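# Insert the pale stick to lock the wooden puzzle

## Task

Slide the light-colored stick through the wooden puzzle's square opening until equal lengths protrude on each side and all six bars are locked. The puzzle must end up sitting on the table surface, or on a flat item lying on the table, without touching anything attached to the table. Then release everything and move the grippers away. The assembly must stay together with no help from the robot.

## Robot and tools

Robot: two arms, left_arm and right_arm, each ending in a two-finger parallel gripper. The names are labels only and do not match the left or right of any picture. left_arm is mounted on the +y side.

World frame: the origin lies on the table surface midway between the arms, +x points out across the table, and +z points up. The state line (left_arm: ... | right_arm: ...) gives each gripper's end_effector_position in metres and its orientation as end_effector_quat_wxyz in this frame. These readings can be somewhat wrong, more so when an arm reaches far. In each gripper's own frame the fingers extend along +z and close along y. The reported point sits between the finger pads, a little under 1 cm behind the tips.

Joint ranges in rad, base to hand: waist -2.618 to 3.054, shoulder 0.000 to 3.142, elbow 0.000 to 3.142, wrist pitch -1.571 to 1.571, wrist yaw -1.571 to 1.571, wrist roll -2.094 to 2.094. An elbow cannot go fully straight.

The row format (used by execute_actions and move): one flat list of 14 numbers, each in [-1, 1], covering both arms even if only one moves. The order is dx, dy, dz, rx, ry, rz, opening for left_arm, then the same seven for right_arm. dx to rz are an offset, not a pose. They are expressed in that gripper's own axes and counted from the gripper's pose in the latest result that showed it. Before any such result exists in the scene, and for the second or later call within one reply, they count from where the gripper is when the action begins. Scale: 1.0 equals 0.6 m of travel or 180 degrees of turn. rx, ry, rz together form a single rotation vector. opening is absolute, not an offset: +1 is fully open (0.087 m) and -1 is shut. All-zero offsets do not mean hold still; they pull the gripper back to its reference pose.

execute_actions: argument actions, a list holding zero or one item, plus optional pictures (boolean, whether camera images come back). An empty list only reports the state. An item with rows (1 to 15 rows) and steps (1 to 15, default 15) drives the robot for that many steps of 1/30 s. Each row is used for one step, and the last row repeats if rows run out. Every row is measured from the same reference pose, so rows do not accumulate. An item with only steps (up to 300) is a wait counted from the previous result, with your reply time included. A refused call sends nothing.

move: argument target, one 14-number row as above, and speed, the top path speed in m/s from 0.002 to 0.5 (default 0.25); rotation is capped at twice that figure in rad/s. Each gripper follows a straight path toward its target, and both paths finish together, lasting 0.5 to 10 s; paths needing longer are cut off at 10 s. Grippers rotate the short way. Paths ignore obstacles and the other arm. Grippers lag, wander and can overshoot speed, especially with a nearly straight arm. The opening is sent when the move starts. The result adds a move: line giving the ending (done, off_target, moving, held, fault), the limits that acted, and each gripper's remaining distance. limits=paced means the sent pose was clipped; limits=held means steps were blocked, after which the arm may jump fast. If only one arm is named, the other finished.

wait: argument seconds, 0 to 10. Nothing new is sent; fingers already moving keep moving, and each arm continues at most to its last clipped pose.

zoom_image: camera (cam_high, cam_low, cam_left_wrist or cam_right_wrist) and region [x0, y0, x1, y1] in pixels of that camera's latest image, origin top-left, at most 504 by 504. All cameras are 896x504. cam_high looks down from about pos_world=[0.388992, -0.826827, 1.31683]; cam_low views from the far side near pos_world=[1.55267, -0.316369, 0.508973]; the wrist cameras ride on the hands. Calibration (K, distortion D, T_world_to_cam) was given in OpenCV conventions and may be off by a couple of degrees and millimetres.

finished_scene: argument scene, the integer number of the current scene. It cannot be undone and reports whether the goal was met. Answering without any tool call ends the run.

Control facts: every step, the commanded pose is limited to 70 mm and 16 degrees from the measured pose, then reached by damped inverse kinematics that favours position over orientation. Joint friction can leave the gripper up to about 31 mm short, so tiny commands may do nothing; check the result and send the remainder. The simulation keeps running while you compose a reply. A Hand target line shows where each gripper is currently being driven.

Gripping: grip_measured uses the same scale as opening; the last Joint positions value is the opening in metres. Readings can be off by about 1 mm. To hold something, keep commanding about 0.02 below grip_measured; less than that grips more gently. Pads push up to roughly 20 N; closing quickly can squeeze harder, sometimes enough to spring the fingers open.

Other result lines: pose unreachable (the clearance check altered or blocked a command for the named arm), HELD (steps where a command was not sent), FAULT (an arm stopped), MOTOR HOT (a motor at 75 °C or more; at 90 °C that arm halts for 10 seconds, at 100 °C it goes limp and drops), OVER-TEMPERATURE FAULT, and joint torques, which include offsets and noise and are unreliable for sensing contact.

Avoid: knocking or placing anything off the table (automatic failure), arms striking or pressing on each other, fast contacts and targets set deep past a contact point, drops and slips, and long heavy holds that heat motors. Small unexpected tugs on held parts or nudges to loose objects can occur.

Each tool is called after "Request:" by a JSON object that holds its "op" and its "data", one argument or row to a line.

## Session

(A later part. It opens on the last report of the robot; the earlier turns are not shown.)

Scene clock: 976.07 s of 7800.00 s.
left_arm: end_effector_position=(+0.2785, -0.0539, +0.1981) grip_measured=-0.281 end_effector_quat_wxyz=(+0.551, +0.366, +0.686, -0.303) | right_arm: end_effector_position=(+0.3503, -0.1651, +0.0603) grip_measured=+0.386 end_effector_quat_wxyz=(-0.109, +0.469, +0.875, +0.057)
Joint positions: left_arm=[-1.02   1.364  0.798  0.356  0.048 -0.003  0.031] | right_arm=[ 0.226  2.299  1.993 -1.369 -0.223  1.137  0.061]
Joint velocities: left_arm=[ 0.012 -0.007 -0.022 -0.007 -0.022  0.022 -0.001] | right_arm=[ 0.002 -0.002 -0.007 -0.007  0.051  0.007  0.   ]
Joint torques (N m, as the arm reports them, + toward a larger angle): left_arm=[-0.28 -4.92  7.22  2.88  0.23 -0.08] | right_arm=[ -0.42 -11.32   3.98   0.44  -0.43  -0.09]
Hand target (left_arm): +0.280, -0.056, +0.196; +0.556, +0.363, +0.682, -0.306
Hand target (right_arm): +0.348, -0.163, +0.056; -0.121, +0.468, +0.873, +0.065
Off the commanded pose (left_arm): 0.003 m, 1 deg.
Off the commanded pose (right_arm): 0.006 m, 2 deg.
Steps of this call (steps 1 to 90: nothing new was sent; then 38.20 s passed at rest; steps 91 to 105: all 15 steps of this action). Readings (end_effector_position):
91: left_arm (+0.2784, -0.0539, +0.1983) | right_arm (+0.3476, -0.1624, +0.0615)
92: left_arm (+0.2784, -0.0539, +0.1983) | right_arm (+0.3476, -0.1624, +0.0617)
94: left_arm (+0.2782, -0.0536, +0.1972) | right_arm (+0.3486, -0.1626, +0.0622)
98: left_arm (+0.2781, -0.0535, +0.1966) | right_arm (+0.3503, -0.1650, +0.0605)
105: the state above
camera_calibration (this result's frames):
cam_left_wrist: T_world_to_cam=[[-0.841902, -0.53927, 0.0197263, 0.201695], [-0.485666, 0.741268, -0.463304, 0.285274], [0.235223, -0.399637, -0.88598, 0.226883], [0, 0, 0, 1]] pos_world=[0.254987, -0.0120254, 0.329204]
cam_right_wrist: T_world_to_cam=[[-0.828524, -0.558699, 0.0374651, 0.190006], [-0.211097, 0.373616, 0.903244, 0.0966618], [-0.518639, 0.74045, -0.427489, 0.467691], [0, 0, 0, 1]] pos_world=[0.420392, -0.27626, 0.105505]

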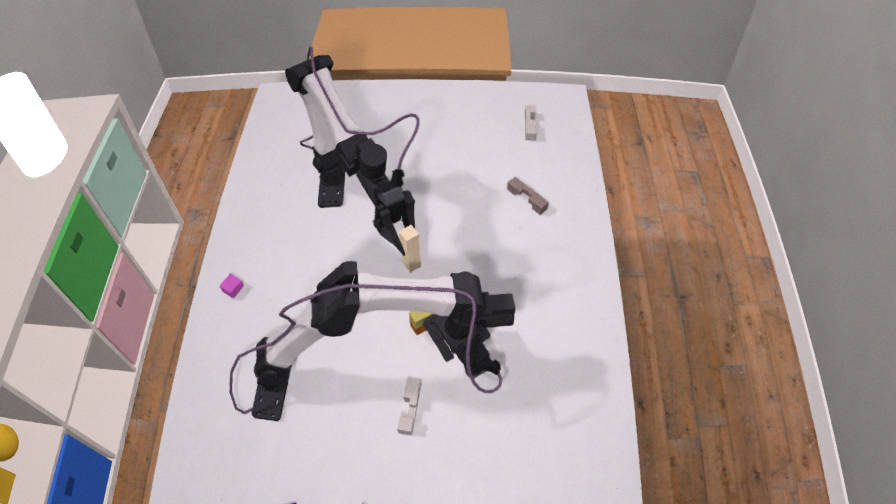

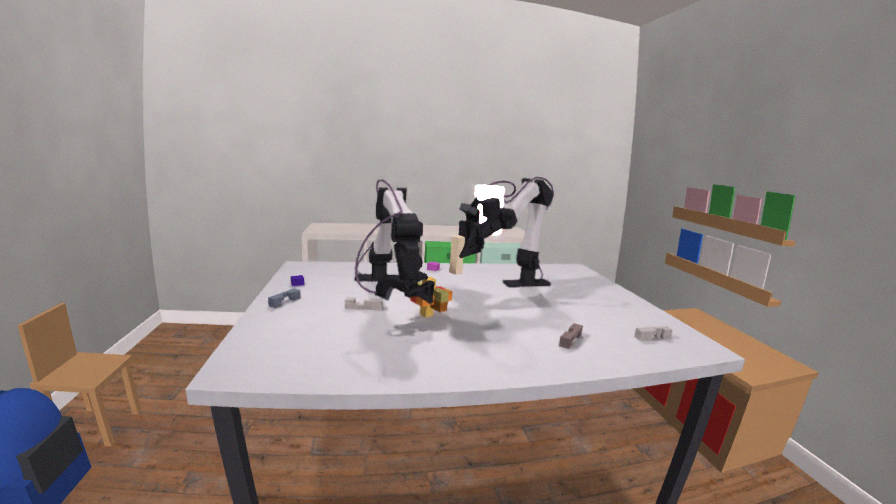

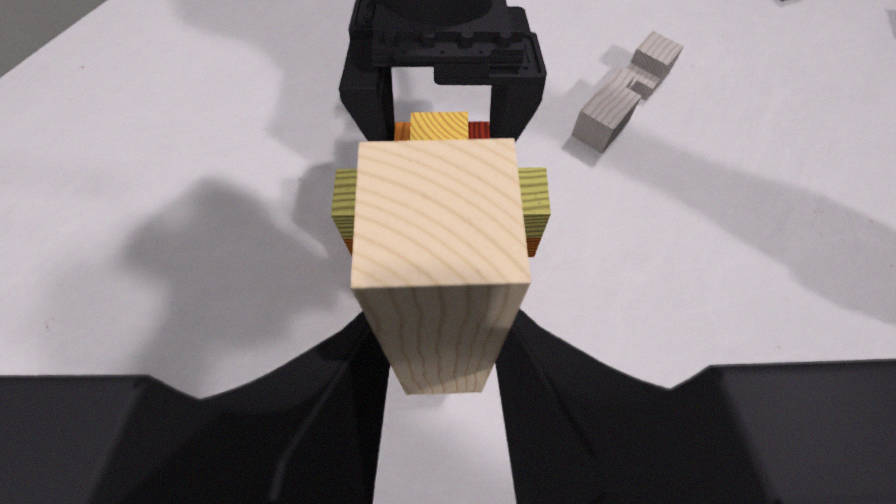

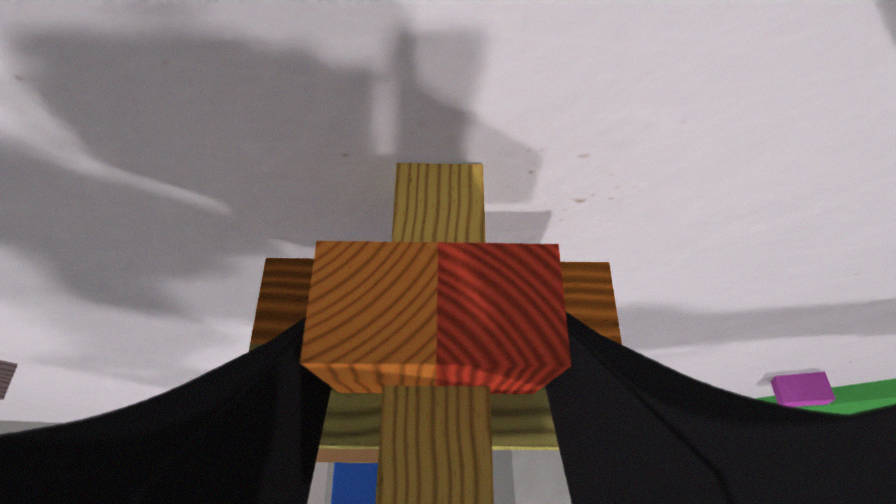

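Request:
{"op": "zoom_image", "data": {
  "camera": "cam_low",
  "region": [390, 260, 480, 330]
}}

Request:
{"op": "zoom_image", "data": {
  "camera": "cam_right_wrist",
  "region": [290, 130, 590, 400]
}}

Region (390, 260, 480, 330) of cam_low's 896x504 image, scaled by 5.600, with more detail than that image has.

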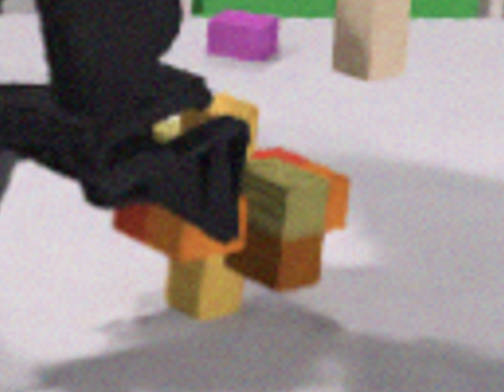

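Region (290, 130, 590, 400) of cam_right_wrist's 896x504 image, scaled by 1.680, with more detail than that image has; it fills the top 454 rows of this view, and the rest is white.

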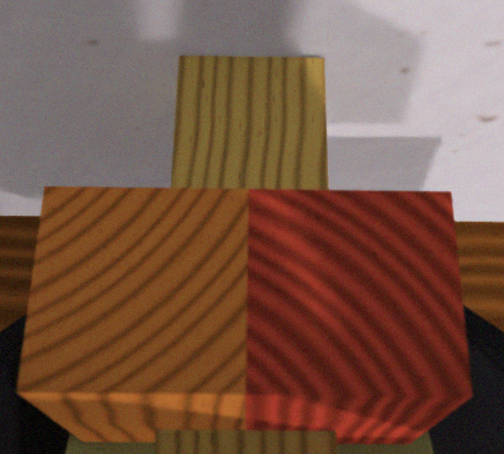

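Request:
{"op": "execute_actions", "data": {
  "actions": [
    {"rows": [[0.002,0.0,0.004,0,-0.006,0,-0.325, -0.002,0,0.008,0,0.012,0,0.355],[0.002,0.0,0.004,0,-0.006,0,-0.325, -0.002,0,0.008,0,0.015,0,0.355],[0.002,0.0,0.004,0,-0.006,0,-0.325, -0.002,0,0.009,0,0.018,0,0.355],[0.002,0.0,0.004,0,-0.006,0,-0.325, -0.0025,0,0.010,0,0.02,0,0.355],[0.002,0.0,0.004,0,-0.006,0,-0.325, -0.003,0,0.012,0,0.02,0,0.355],[0.002,0.0,0.004,0,-0.006,0,-0.325, -0.0035,0,0.014,0,0.02,0,0.355],[0.002,0.0,0.004,0,-0.006,0,-0.325, -0.004,0,0.016,0,0.02,0,0.355]], "steps": 15}
  ]
}}

Scene clock: 990.33 s of 7800.00 s.
left_arm: end_effector_position=(+0.2787, -0.0542, +0.1990) grip_measured=-0.281 end_effector_quat_wxyz=(+0.552, +0.365, +0.685, -0.304) | right_arm: end_effector_position=(+0.3510, -0.1674, +0.0590) grip_measured=+0.386 end_effector_quat_wxyz=(-0.123, +0.468, +0.872, +0.071)
Joint positions: left_arm=[-1.02   1.364  0.798  0.36   0.048 -0.003  0.031] | right_arm=[ 0.206  2.31   1.993 -1.37  -0.26   1.115  0.061]
Joint velocities: left_arm=[ 0.012  0.012 -0.022  0.066 -0.037  0.051  0.001] | right_arm=[-0.007 -0.002 -0.012 -0.007  0.051 -0.022  0.   ]
Joint torques (N m, as the arm reports them, + toward a larger angle): left_arm=[-0.42 -5.45  7.06  2.83  0.16  0.  ] | right_arm=[-0.23 -9.86  5.55  0.3  -0.33 -0.07]
Hand target (left_arm): +0.280, -0.056, +0.196; +0.557, +0.363, +0.681, -0.307
Hand target (right_arm): +0.350, -0.165, +0.051; -0.136, +0.467, +0.871, +0.072
Off the commanded pose (left_arm): 0.003 m, 1 deg.
Off the commanded pose (right_arm): 0.009 m, 2 deg.
Steps of this call (steps 1 to 90: nothing new was sent; then 10.77 s passed at rest; steps 91 to 105: all 15 steps of this action). Readings (end_effector_position):
91: left_arm (+0.2786, -0.0541, +0.1984) | right_arm (+0.3503, -0.1652, +0.0604)
92: left_arm (+0.2786, -0.0541, +0.1985) | right_arm (+0.3504, -0.1655, +0.0600)
94: left_arm (+0.2786, -0.0541, +0.1987) | right_arm (+0.3507, -0.1663, +0.0595)
98: left_arm (+0.2787, -0.0542, +0.1989) | right_arm (+0.3510, -0.1672, +0.0590)
105: the state above
camera_calibration (this result's frames):
cam_left_wrist: T_world_to_cam=[[-0.841946, -0.539209, 0.0195095, 0.201756], [-0.484625, 0.739831, -0.466677, 0.286305], [0.237203, -0.402372, -0.884212, 0.226464], [0, 0, 0, 1]] pos_world=[0.2549, -0.0119062, 0.329918]
cam_right_wrist: T_world_to_cam=[[-0.829384, -0.558065, 0.0261703, 0.19043], [-0.199294, 0.339298, 0.919325, 0.0880316], [-0.521923, 0.757258, -0.392628, 0.471106], [0, 0, 0, 1]] pos_world=[0.421365, -0.280345, 0.0990558]

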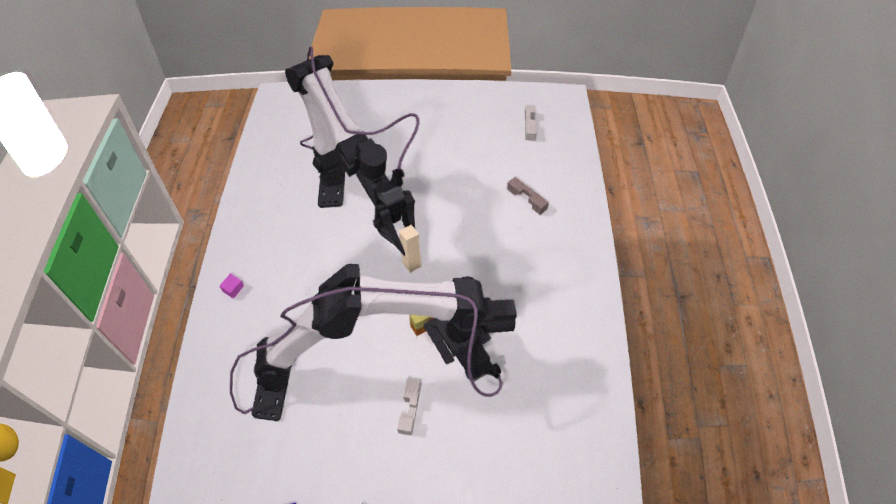

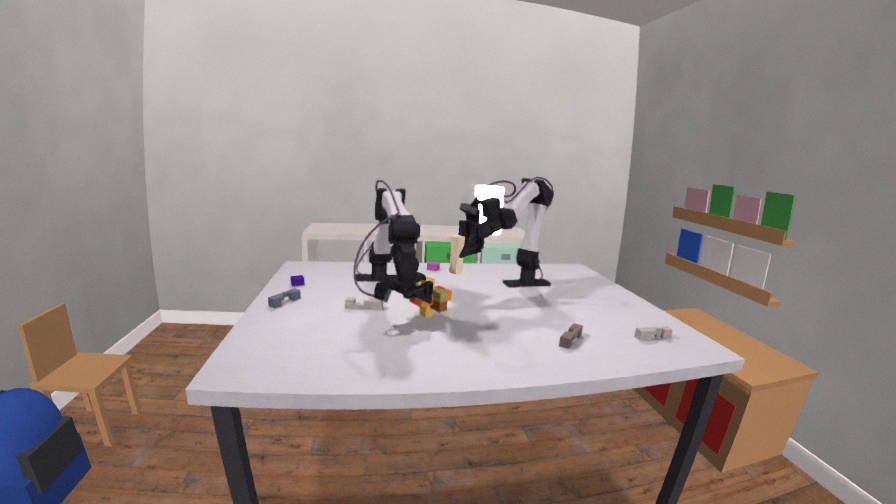

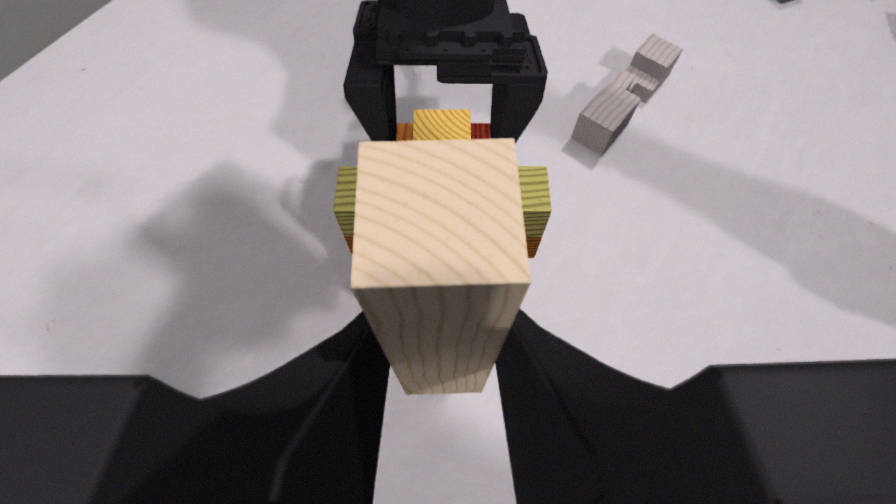

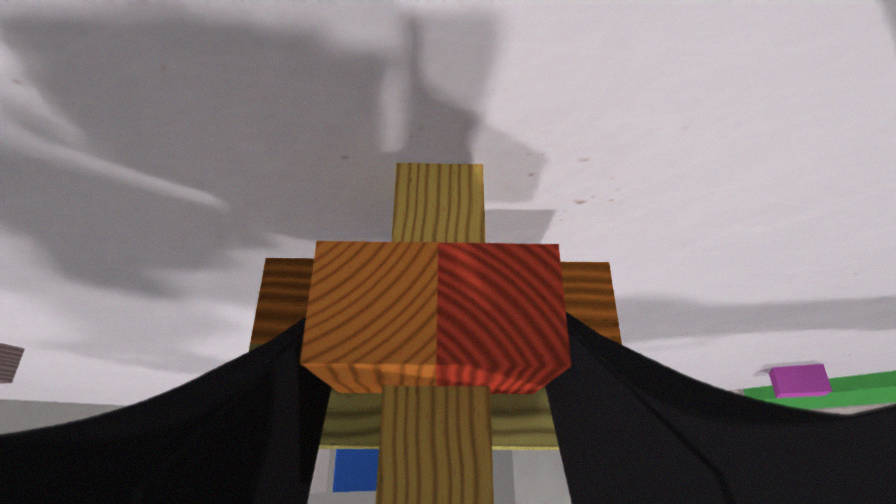

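Request:
{"op": "zoom_image", "data": {
  "camera": "cam_low",
  "region": [390, 230, 490, 330]
}}

Region (390, 230, 490, 330) of cam_low's 896x504 image, scaled by 5.040, with more detail than that image has.

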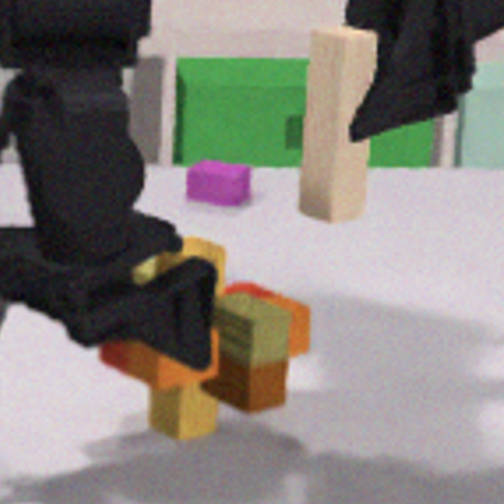

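Request:
{"op": "zoom_image", "data": {
  "camera": "cam_left_wrist",
  "region": [320, 90, 570, 270]
}}

Region (320, 90, 570, 270) of cam_left_wrist's 896x504 image, scaled by 2.016, with more detail than that image has; it fills the top 363 rows of this view, and the rest is white.

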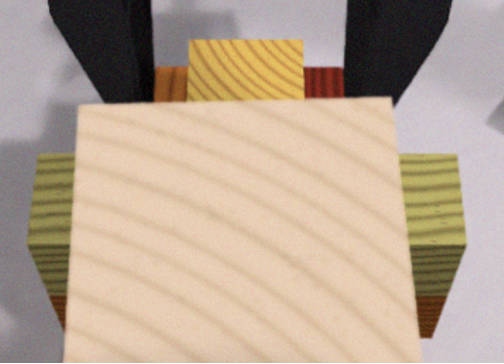

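Request:
{"op": "move", "data": {
  "target": [0.0113,-0.0047,0.1247,0.0081,0,0.0017,-0.325, -0.0023,0,0.008,0,0,0,0.355],
  "speed": 0.1
}}

Scene clock: 1071.13 s of 7800.00 s.
left_arm: end_effector_position=(+0.3121, -0.1033, +0.1564) grip_measured=-0.281 end_effector_quat_wxyz=(+0.527, +0.377, +0.702, -0.296) | right_arm: end_effector_position=(+0.3510, -0.1674, +0.0590) grip_measured=+0.386 end_effector_quat_wxyz=(-0.123, +0.468, +0.872, +0.071)
Joint positions: left_arm=[-1.02   1.666  0.964  0.428  0.058 -0.003  0.031] | right_arm=[ 0.206  2.31   1.993 -1.37  -0.26   1.115  0.061]
Joint velocities: left_arm=[-0.002  0.012 -0.017  0.022 -0.081 -0.007  0.   ] | right_arm=[-0.007  0.002 -0.022 -0.081 -0.066 -0.051  0.   ]
Joint torques (N m, as the arm reports them, + toward a larger angle): left_arm=[-0.69 -8.3  10.5   2.83  0.22  0.09] | right_arm=[  0.06 -11.55   4.25   0.52  -0.15   0.06]
Hand target (left_arm): +0.315, -0.114, +0.177; +0.548, +0.374, +0.680, -0.311
Hand target (right_arm): +0.351, -0.167, +0.054; -0.123, +0.468, +0.872, +0.071
Off the commanded pose (left_arm): 0.024 m, 4 deg.
Off the commanded pose (right_arm): 0.005 m, 0 deg.
After step 90, 76.70 s passed at rest.
move: off_target (left_arm)
camera_calibration (this result's frames):
cam_left_wrist: T_world_to_cam=[[-0.846176, -0.532272, 0.0259372, 0.20526], [-0.4953, 0.767576, -0.406824, 0.315799], [0.196632, -0.357091, -0.913138, 0.182996], [0, 0, 0, 1]] pos_world=[0.294119, -0.0677994, 0.290251]
cam_right_wrist: T_world_to_cam=[[-0.829159, -0.558397, 0.0262273, 0.190248], [-0.199567, 0.339509, 0.919188, 0.0882214], [-0.522176, 0.756919, -0.392945, 0.471193], [0, 0, 0, 1]] pos_world=[0.421398, -0.280373, 0.0990711]

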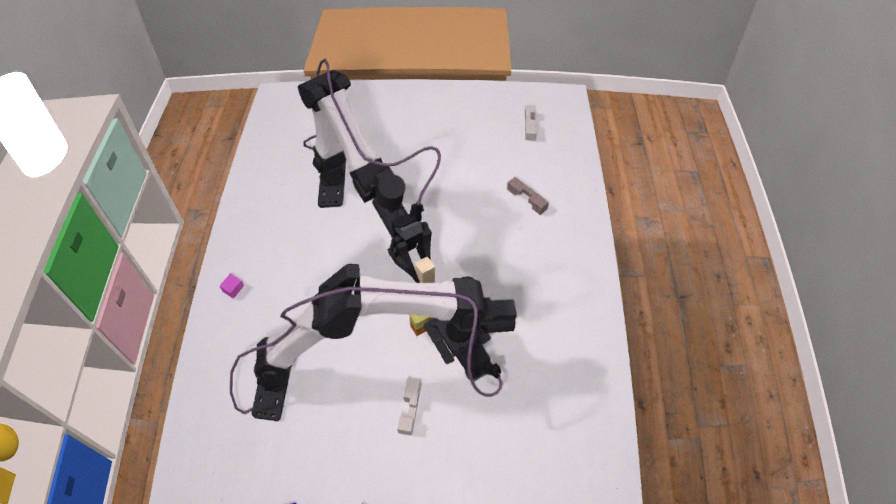

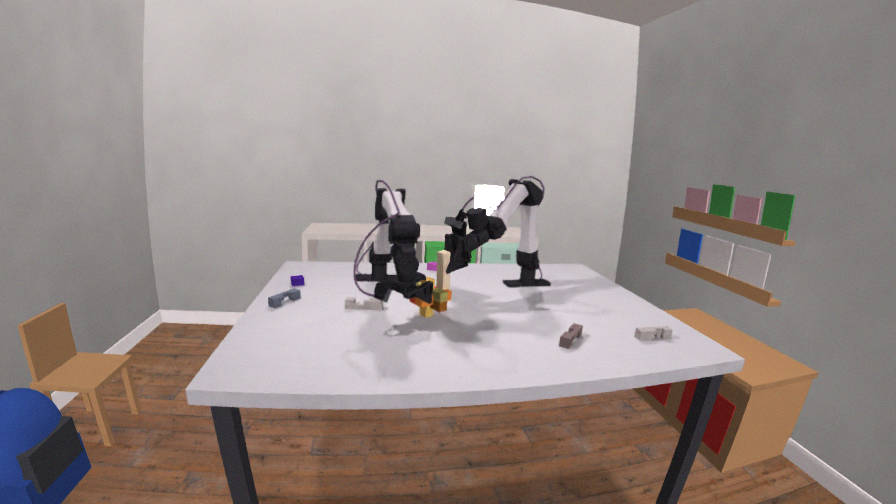

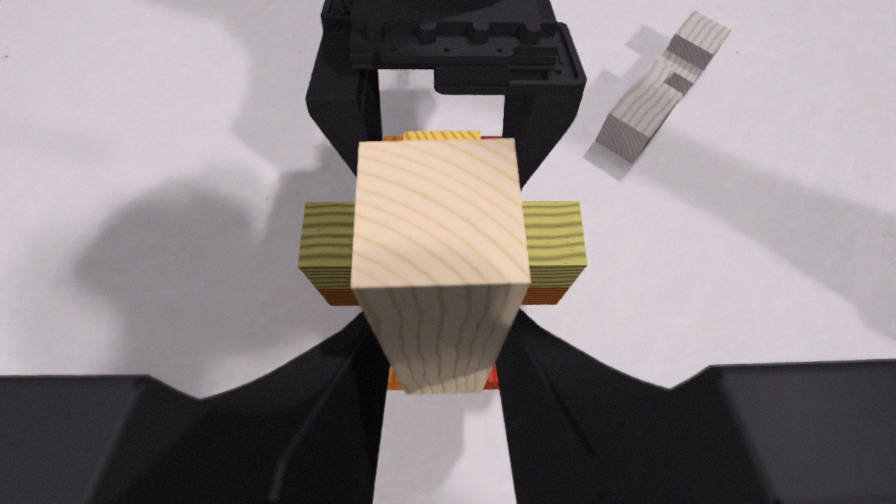

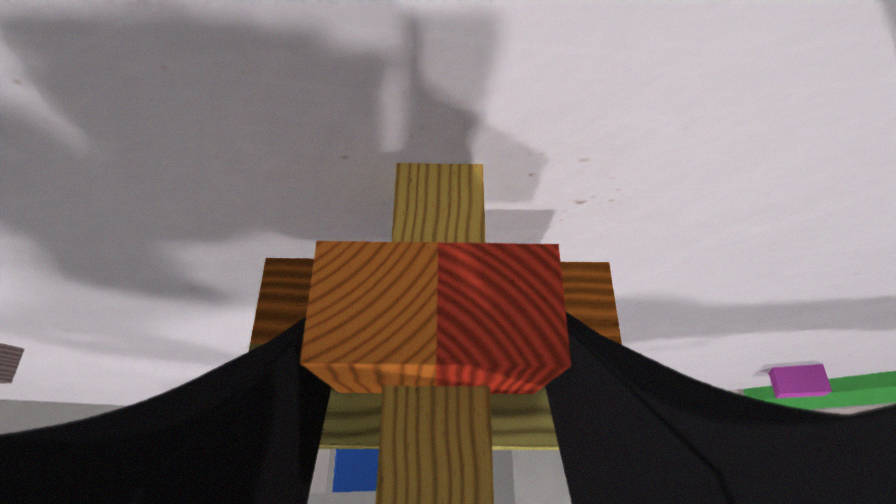

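Request:
{"op": "zoom_image", "data": {
  "camera": "cam_left_wrist",
  "region": [290, 110, 600, 410]
}}

Region (290, 110, 600, 410) of cam_left_wrist's 896x504 image, scaled by 1.626, with more detail than that image has; it fills the top 488 rows of this view, and the rest is white.

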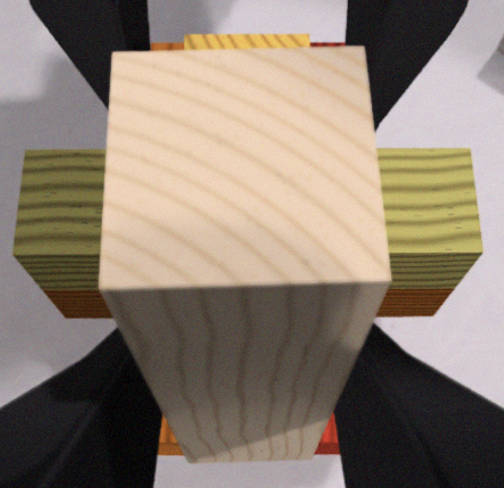

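Request:
{"op": "move", "data": {
  "target": [-0.0753,0,0.0157,0,-0.036,0,-0.325, -0.0023,0,0.008,0.002,0,-0.010,0.355],
  "speed": 0.08
}}

Scene clock: 1135.90 s of 7800.00 s.
left_arm: end_effector_position=(+0.3185, -0.1124, +0.1811) grip_measured=-0.281 end_effector_quat_wxyz=(+0.547, +0.369, +0.686, -0.306) | right_arm: end_effector_position=(+0.3507, -0.1677, +0.0589) grip_measured=+0.386 end_effector_quat_wxyz=(-0.121, +0.460, +0.877, +0.073)
Joint positions: left_arm=[-1.02   1.666  1.013  0.438  0.059 -0.003  0.031] | right_arm=[ 0.206  2.31   1.993 -1.368 -0.26   1.096  0.061]
Joint velocities: left_arm=[-0.007  0.002  0.007 -0.022  0.022  0.007  0.002] | right_arm=[-0.007  0.007  0.007 -0.037  0.051 -0.066 -0.001]
Joint torques (N m, as the arm reports them, + toward a larger angle): left_arm=[-0.35 -7.96 10.44  2.81  0.19 -0.01] | right_arm=[  0.15 -10.7    5.76   0.32  -0.09  -0.09]
Hand target (left_arm): +0.323, -0.120, +0.197; +0.565, +0.360, +0.671, -0.317
Hand target (right_arm): +0.351, -0.167, +0.054; -0.123, +0.454, +0.880, +0.070
Off the commanded pose (left_arm): 0.019 m, 3 deg.
Off the commanded pose (right_arm): 0.005 m, 1 deg.
After step 90, 60.73 s passed at rest.
move: off_target (left_arm)
camera_calibration (this result's frames):
cam_left_wrist: T_world_to_cam=[[-0.847396, -0.530495, 0.0222398, 0.206466], [-0.479875, 0.747266, -0.459688, 0.338412], [0.227243, -0.40021, -0.887802, 0.181916], [0, 0, 0, 1]] pos_world=[0.296015, -0.0705504, 0.312478]
cam_right_wrist: T_world_to_cam=[[-0.819174, -0.573227, 0.0191187, 0.184326], [-0.211368, 0.332709, 0.919037, 0.0913512], [-0.533177, 0.74881, -0.393708, 0.473833], [0, 0, 0, 1]] pos_world=[0.422941, -0.279544, 0.0990728]

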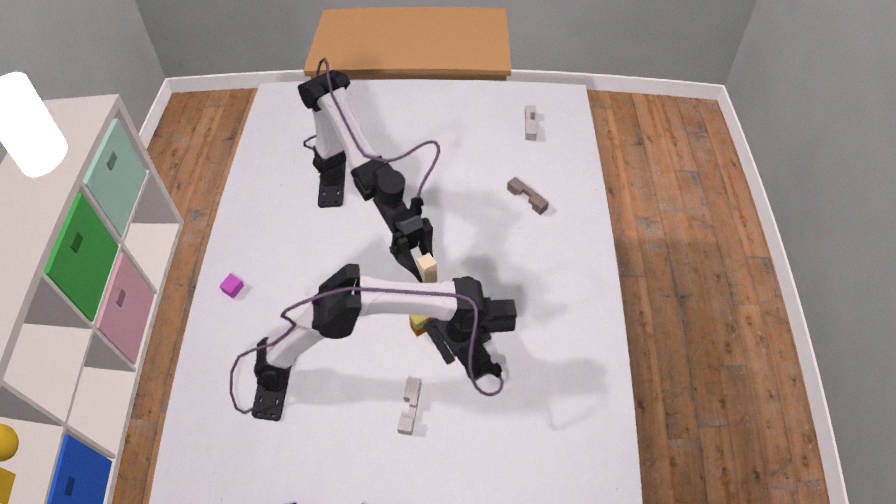

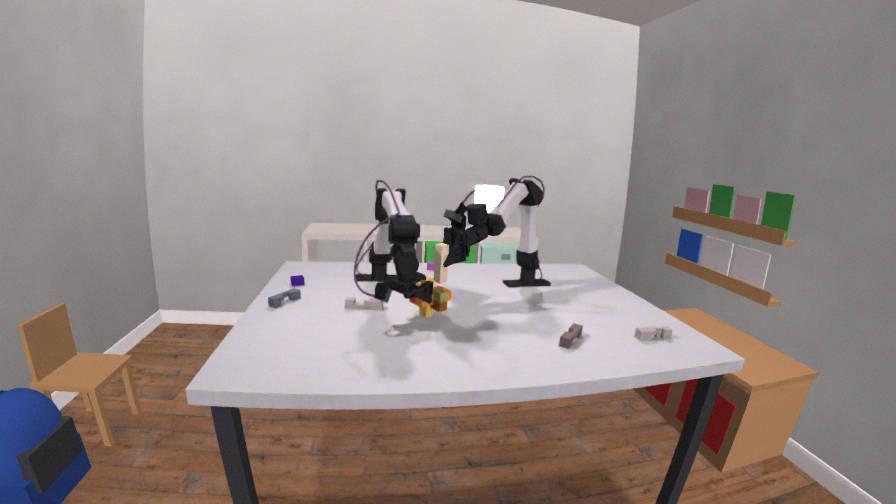

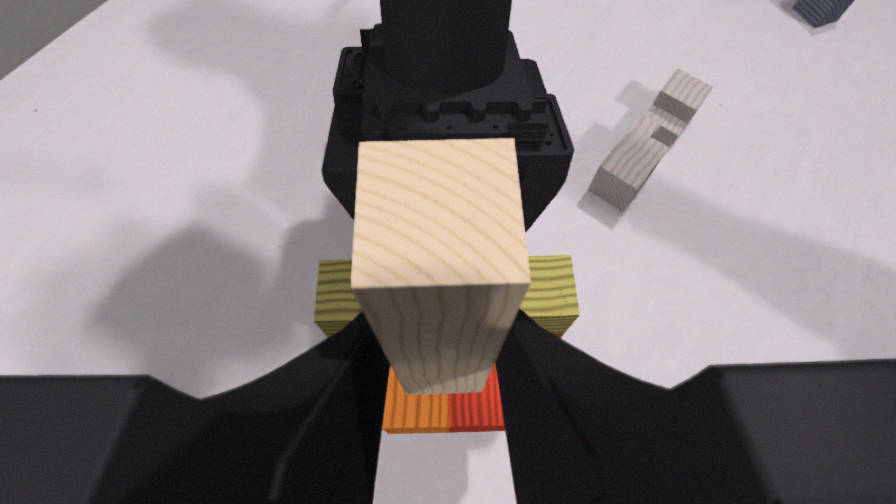

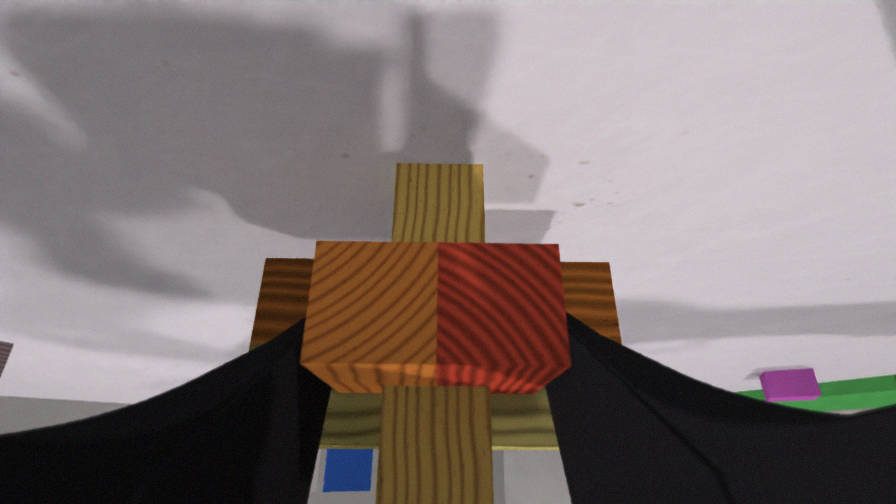

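Request:
{"op": "zoom_image", "data": {
  "camera": "cam_left_wrist",
  "region": [300, 230, 590, 450]
}}

Region (300, 230, 590, 450) of cam_left_wrist's 896x504 image, scaled by 1.738, with more detail than that image has; it fills the top 382 rows of this view, and the rest is white.

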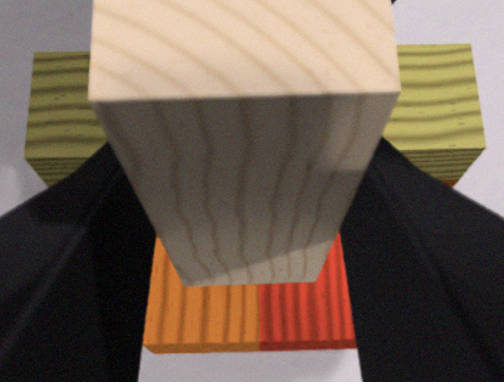

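Request:
{"op": "move", "data": {
  "target": [-0.0337,-0.0068,0.030,0.0067,-0.0178,0.001,-0.325, -0.0023,0,0.008,0,0,0,0.355],
  "speed": 0.04
}}

Scene clock: 1158.13 s of 7800.00 s.
left_arm: end_effector_position=(+0.3246, -0.1226, +0.1807) grip_measured=-0.281 end_effector_quat_wxyz=(+0.547, +0.371, +0.684, -0.309) | right_arm: end_effector_position=(+0.3508, -0.1677, +0.0589) grip_measured=+0.386 end_effector_quat_wxyz=(-0.121, +0.460, +0.877, +0.073)
Joint positions: left_arm=[-1.02   1.71   1.059  0.438  0.065 -0.003  0.031] | right_arm=[ 0.206  2.31   1.993 -1.368 -0.261  1.095  0.061]
Joint velocities: left_arm=[-0.007  0.012 -0.027 -0.007 -0.022  0.022  0.   ] | right_arm=[ 0.002  0.002 -0.007 -0.007 -0.022 -0.007 -0.   ]
Joint torques (N m, as the arm reports them, + toward a larger angle): left_arm=[-0.48 -8.48 10.38  2.71  0.34 -0.03] | right_arm=[  0.03 -11.75   4.14   0.52  -0.12   0.08]
Hand target (left_arm): +0.327, -0.132, +0.197; +0.563, +0.368, +0.666, -0.323
Hand target (right_arm): +0.351, -0.168, +0.054; -0.122, +0.460, +0.877, +0.073
Off the commanded pose (left_arm): 0.020 m, 3 deg.
Off the commanded pose (right_arm): 0.005 m, 0 deg.
After step 90, 18.23 s passed at rest.
move: off_target (left_arm)
camera_calibration (this result's frames):
cam_left_wrist: T_world_to_cam=[[-0.850546, -0.525379, 0.0233998, 0.207642], [-0.475382, 0.749053, -0.461446, 0.347805], [0.224906, -0.403605, -0.88686, 0.176232], [0, 0, 0, 1]] pos_world=[0.302314, -0.0803058, 0.311928]
cam_right_wrist: T_world_to_cam=[[-0.818996, -0.5735, 0.0185011, 0.184347], [-0.211855, 0.332194, 0.919111, 0.0914126], [-0.533256, 0.748829, -0.393565, 0.473849], [0, 0, 0, 1]] pos_world=[0.423029, -0.279476, 0.0990614]

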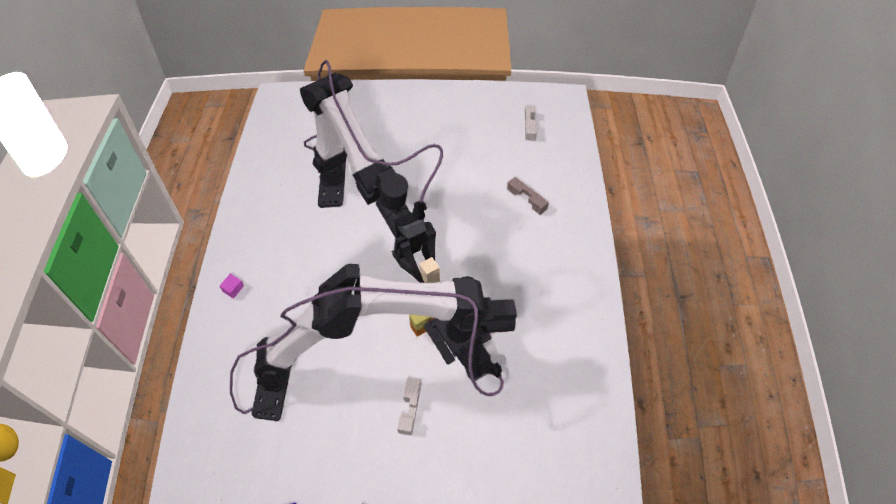

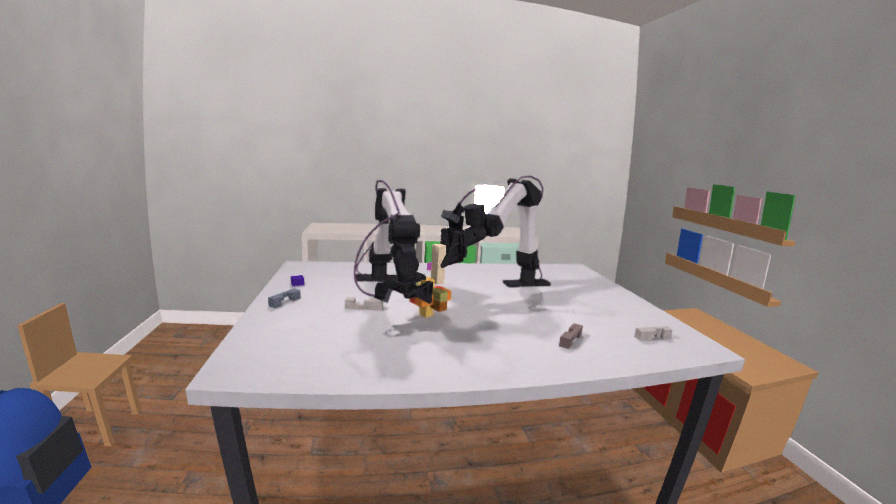

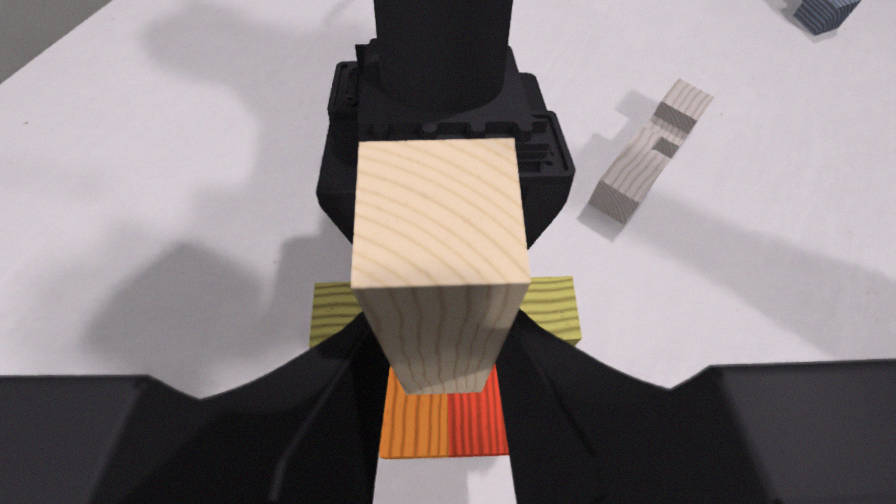

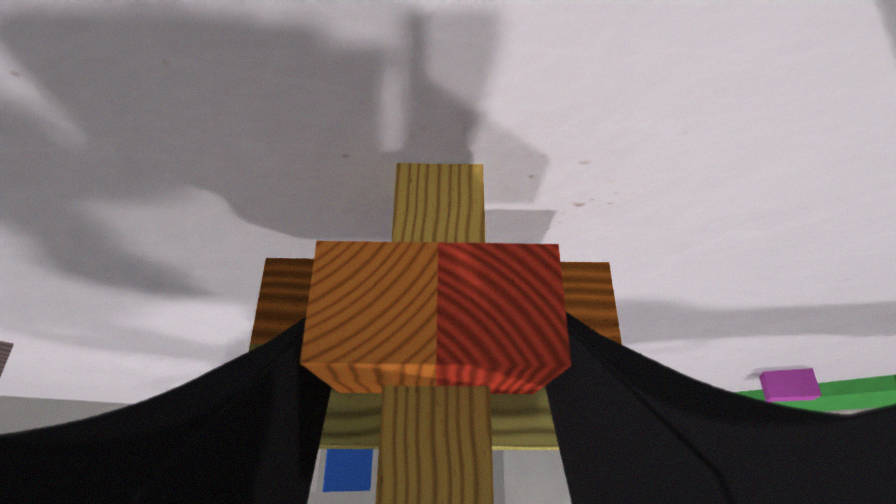

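Request:
{"op": "zoom_image", "data": {
  "camera": "cam_left_wrist",
  "region": [300, 260, 590, 470]
}}

Request:
{"op": "zoom_image", "data": {
  "camera": "cam_low",
  "region": [400, 235, 480, 315]
}}

Region (300, 260, 590, 470) of cam_left_wrist's 896x504 image, scaled by 1.738, with more detail than that image has; it fills the top 365 rows of this view, and the rest is white.

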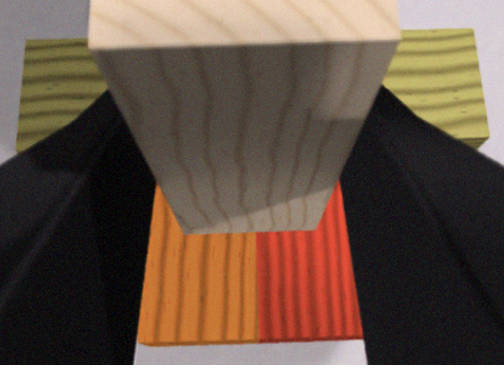

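Region (400, 235, 480, 315) of cam_low's 896x504 image, scaled by 6.300, with more detail than that image has.

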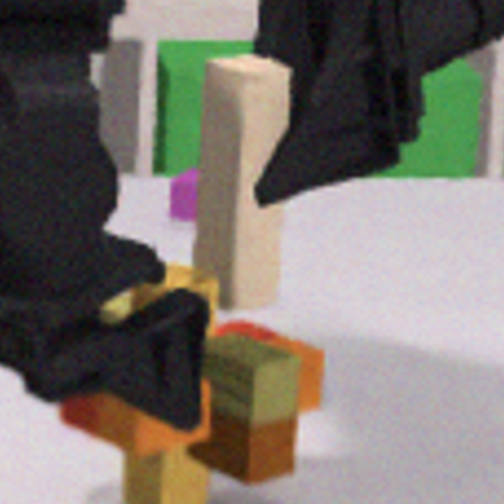

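Request:
{"op": "zoom_image", "data": {
  "camera": "cam_left_wrist",
  "region": [385, 355, 505, 425]
}}

Region (385, 355, 505, 425) of cam_left_wrist's 896x504 image, scaled by 4.200, with more detail than that image has; it fills the top 294 rows of this view, and the rest is white.

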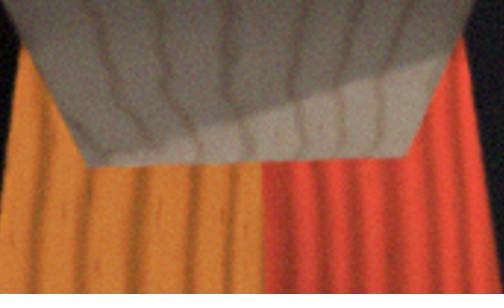

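Request:
{"op": "move", "data": {
  "target": [-0.0318,-0.0078,0.0192,0.0076,-0.0172,0.001,-0.325, -0.0023,0,0.008,0,0,0,0.355],
  "speed": 0.03
}}

Request:
{"op": "zoom_image", "data": {
  "camera": "cam_left_wrist",
  "region": [375, 355, 515, 480]
}}

Scene clock: 1192.27 s of 7800.00 s.
left_arm: end_effector_position=(+0.3263, -0.1280, +0.1818) grip_measured=-0.281 end_effector_quat_wxyz=(+0.546, +0.373, +0.682, -0.313) | right_arm: end_effector_position=(+0.3508, -0.1677, +0.0589) grip_measured=+0.386 end_effector_quat_wxyz=(-0.121, +0.460, +0.877, +0.073)
Joint positions: left_arm=[-1.02   1.728  1.081  0.438  0.075 -0.003  0.031] | right_arm=[ 0.206  2.31   1.993 -1.368 -0.261  1.095  0.061]
Joint velocities: left_arm=[-0.002 -0.017 -0.002  0.022 -0.022  0.022 -0.   ] | right_arm=[ 0.002 -0.007 -0.002 -0.007  0.022  0.022  0.   ]
Joint torques (N m, as the arm reports them, + toward a larger angle): left_arm=[-0.53 -8.38 10.53  2.78  0.27 -0.01] | right_arm=[  0.06 -11.74   4.25   0.49  -0.17   0.08]
Hand target (left_arm): +0.328, -0.137, +0.197; +0.561, +0.370, +0.665, -0.326
Hand target (right_arm): +0.351, -0.168, +0.054; -0.121, +0.460, +0.877, +0.073
Off the commanded pose (left_arm): 0.018 m, 3 deg.
Off the commanded pose (right_arm): 0.005 m, 0 deg.
After step 90, 29.90 s passed at rest.
move: off_target (left_arm)
camera_calibration (this result's frames):
cam_left_wrist: T_world_to_cam=[[-0.855614, -0.517001, 0.0251756, 0.208683], [-0.46785, 0.75163, -0.46494, 0.35169], [0.221452, -0.409587, -0.884984, 0.174648], [0, 0, 0, 1]] pos_world=[0.304415, -0.0849178, 0.312821]
cam_right_wrist: T_world_to_cam=[[-0.818996, -0.5735, 0.0185011, 0.184347], [-0.211855, 0.332194, 0.919111, 0.0914126], [-0.533256, 0.748829, -0.393565, 0.473849], [0, 0, 0, 1]] pos_world=[0.423029, -0.279476, 0.0990614]

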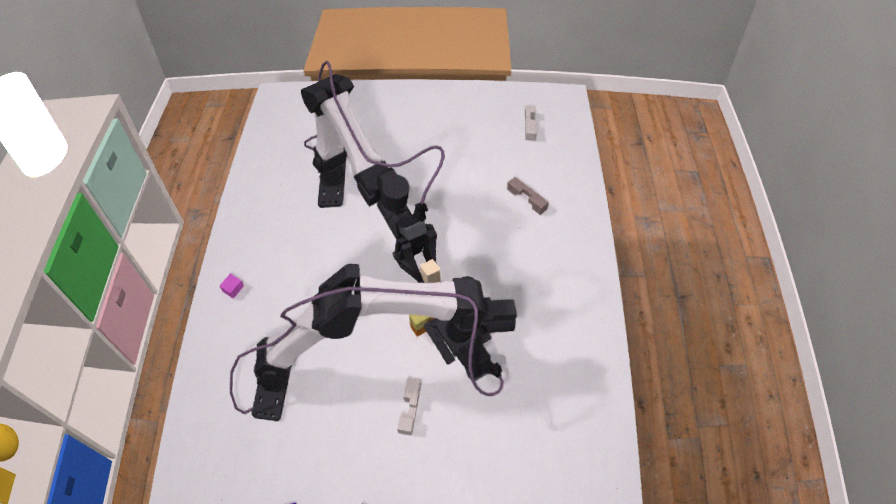

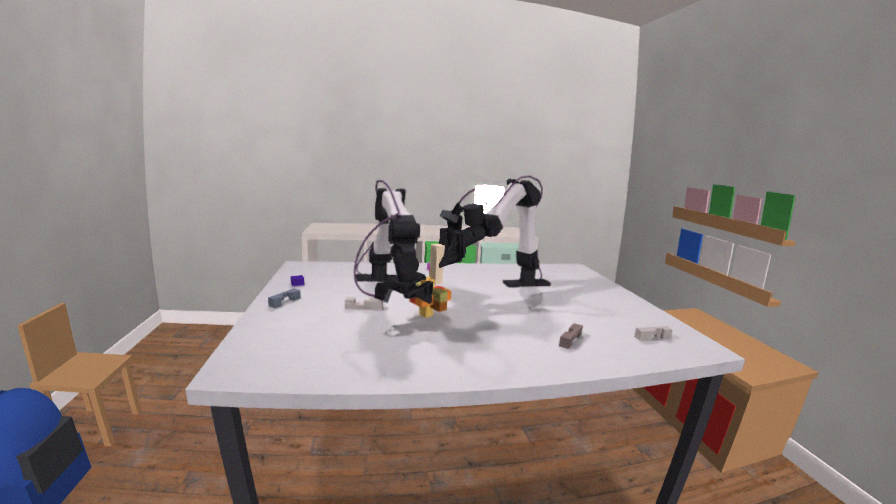

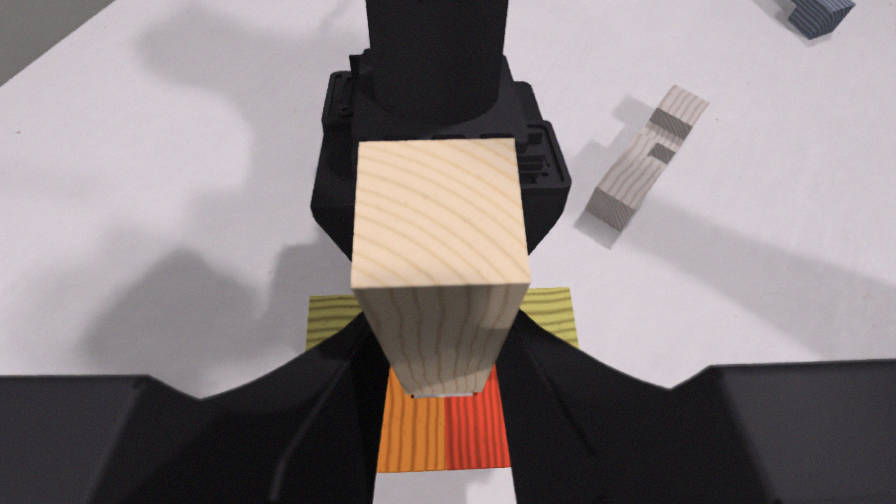

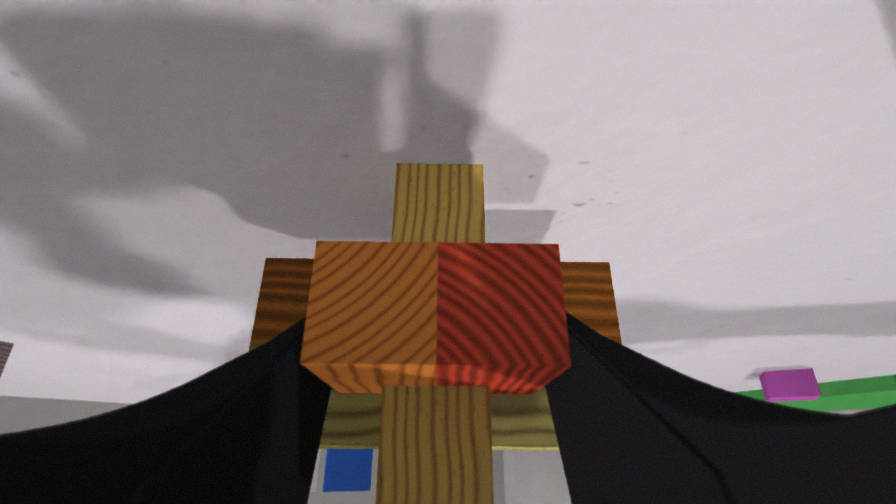

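Region (375, 355, 515, 480) of cam_left_wrist's 896x504 image, scaled by 3.600, with more detail than that image has; it fills the top 450 rows of this view, and the rest is white.

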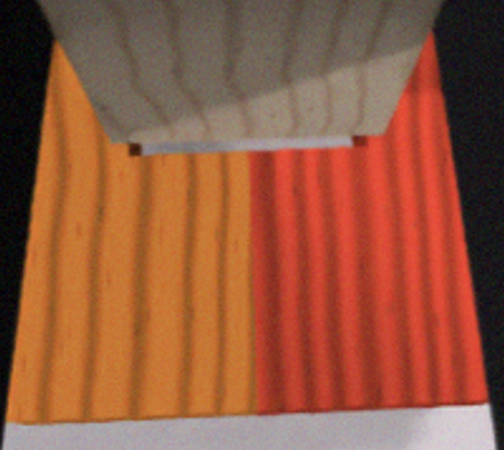

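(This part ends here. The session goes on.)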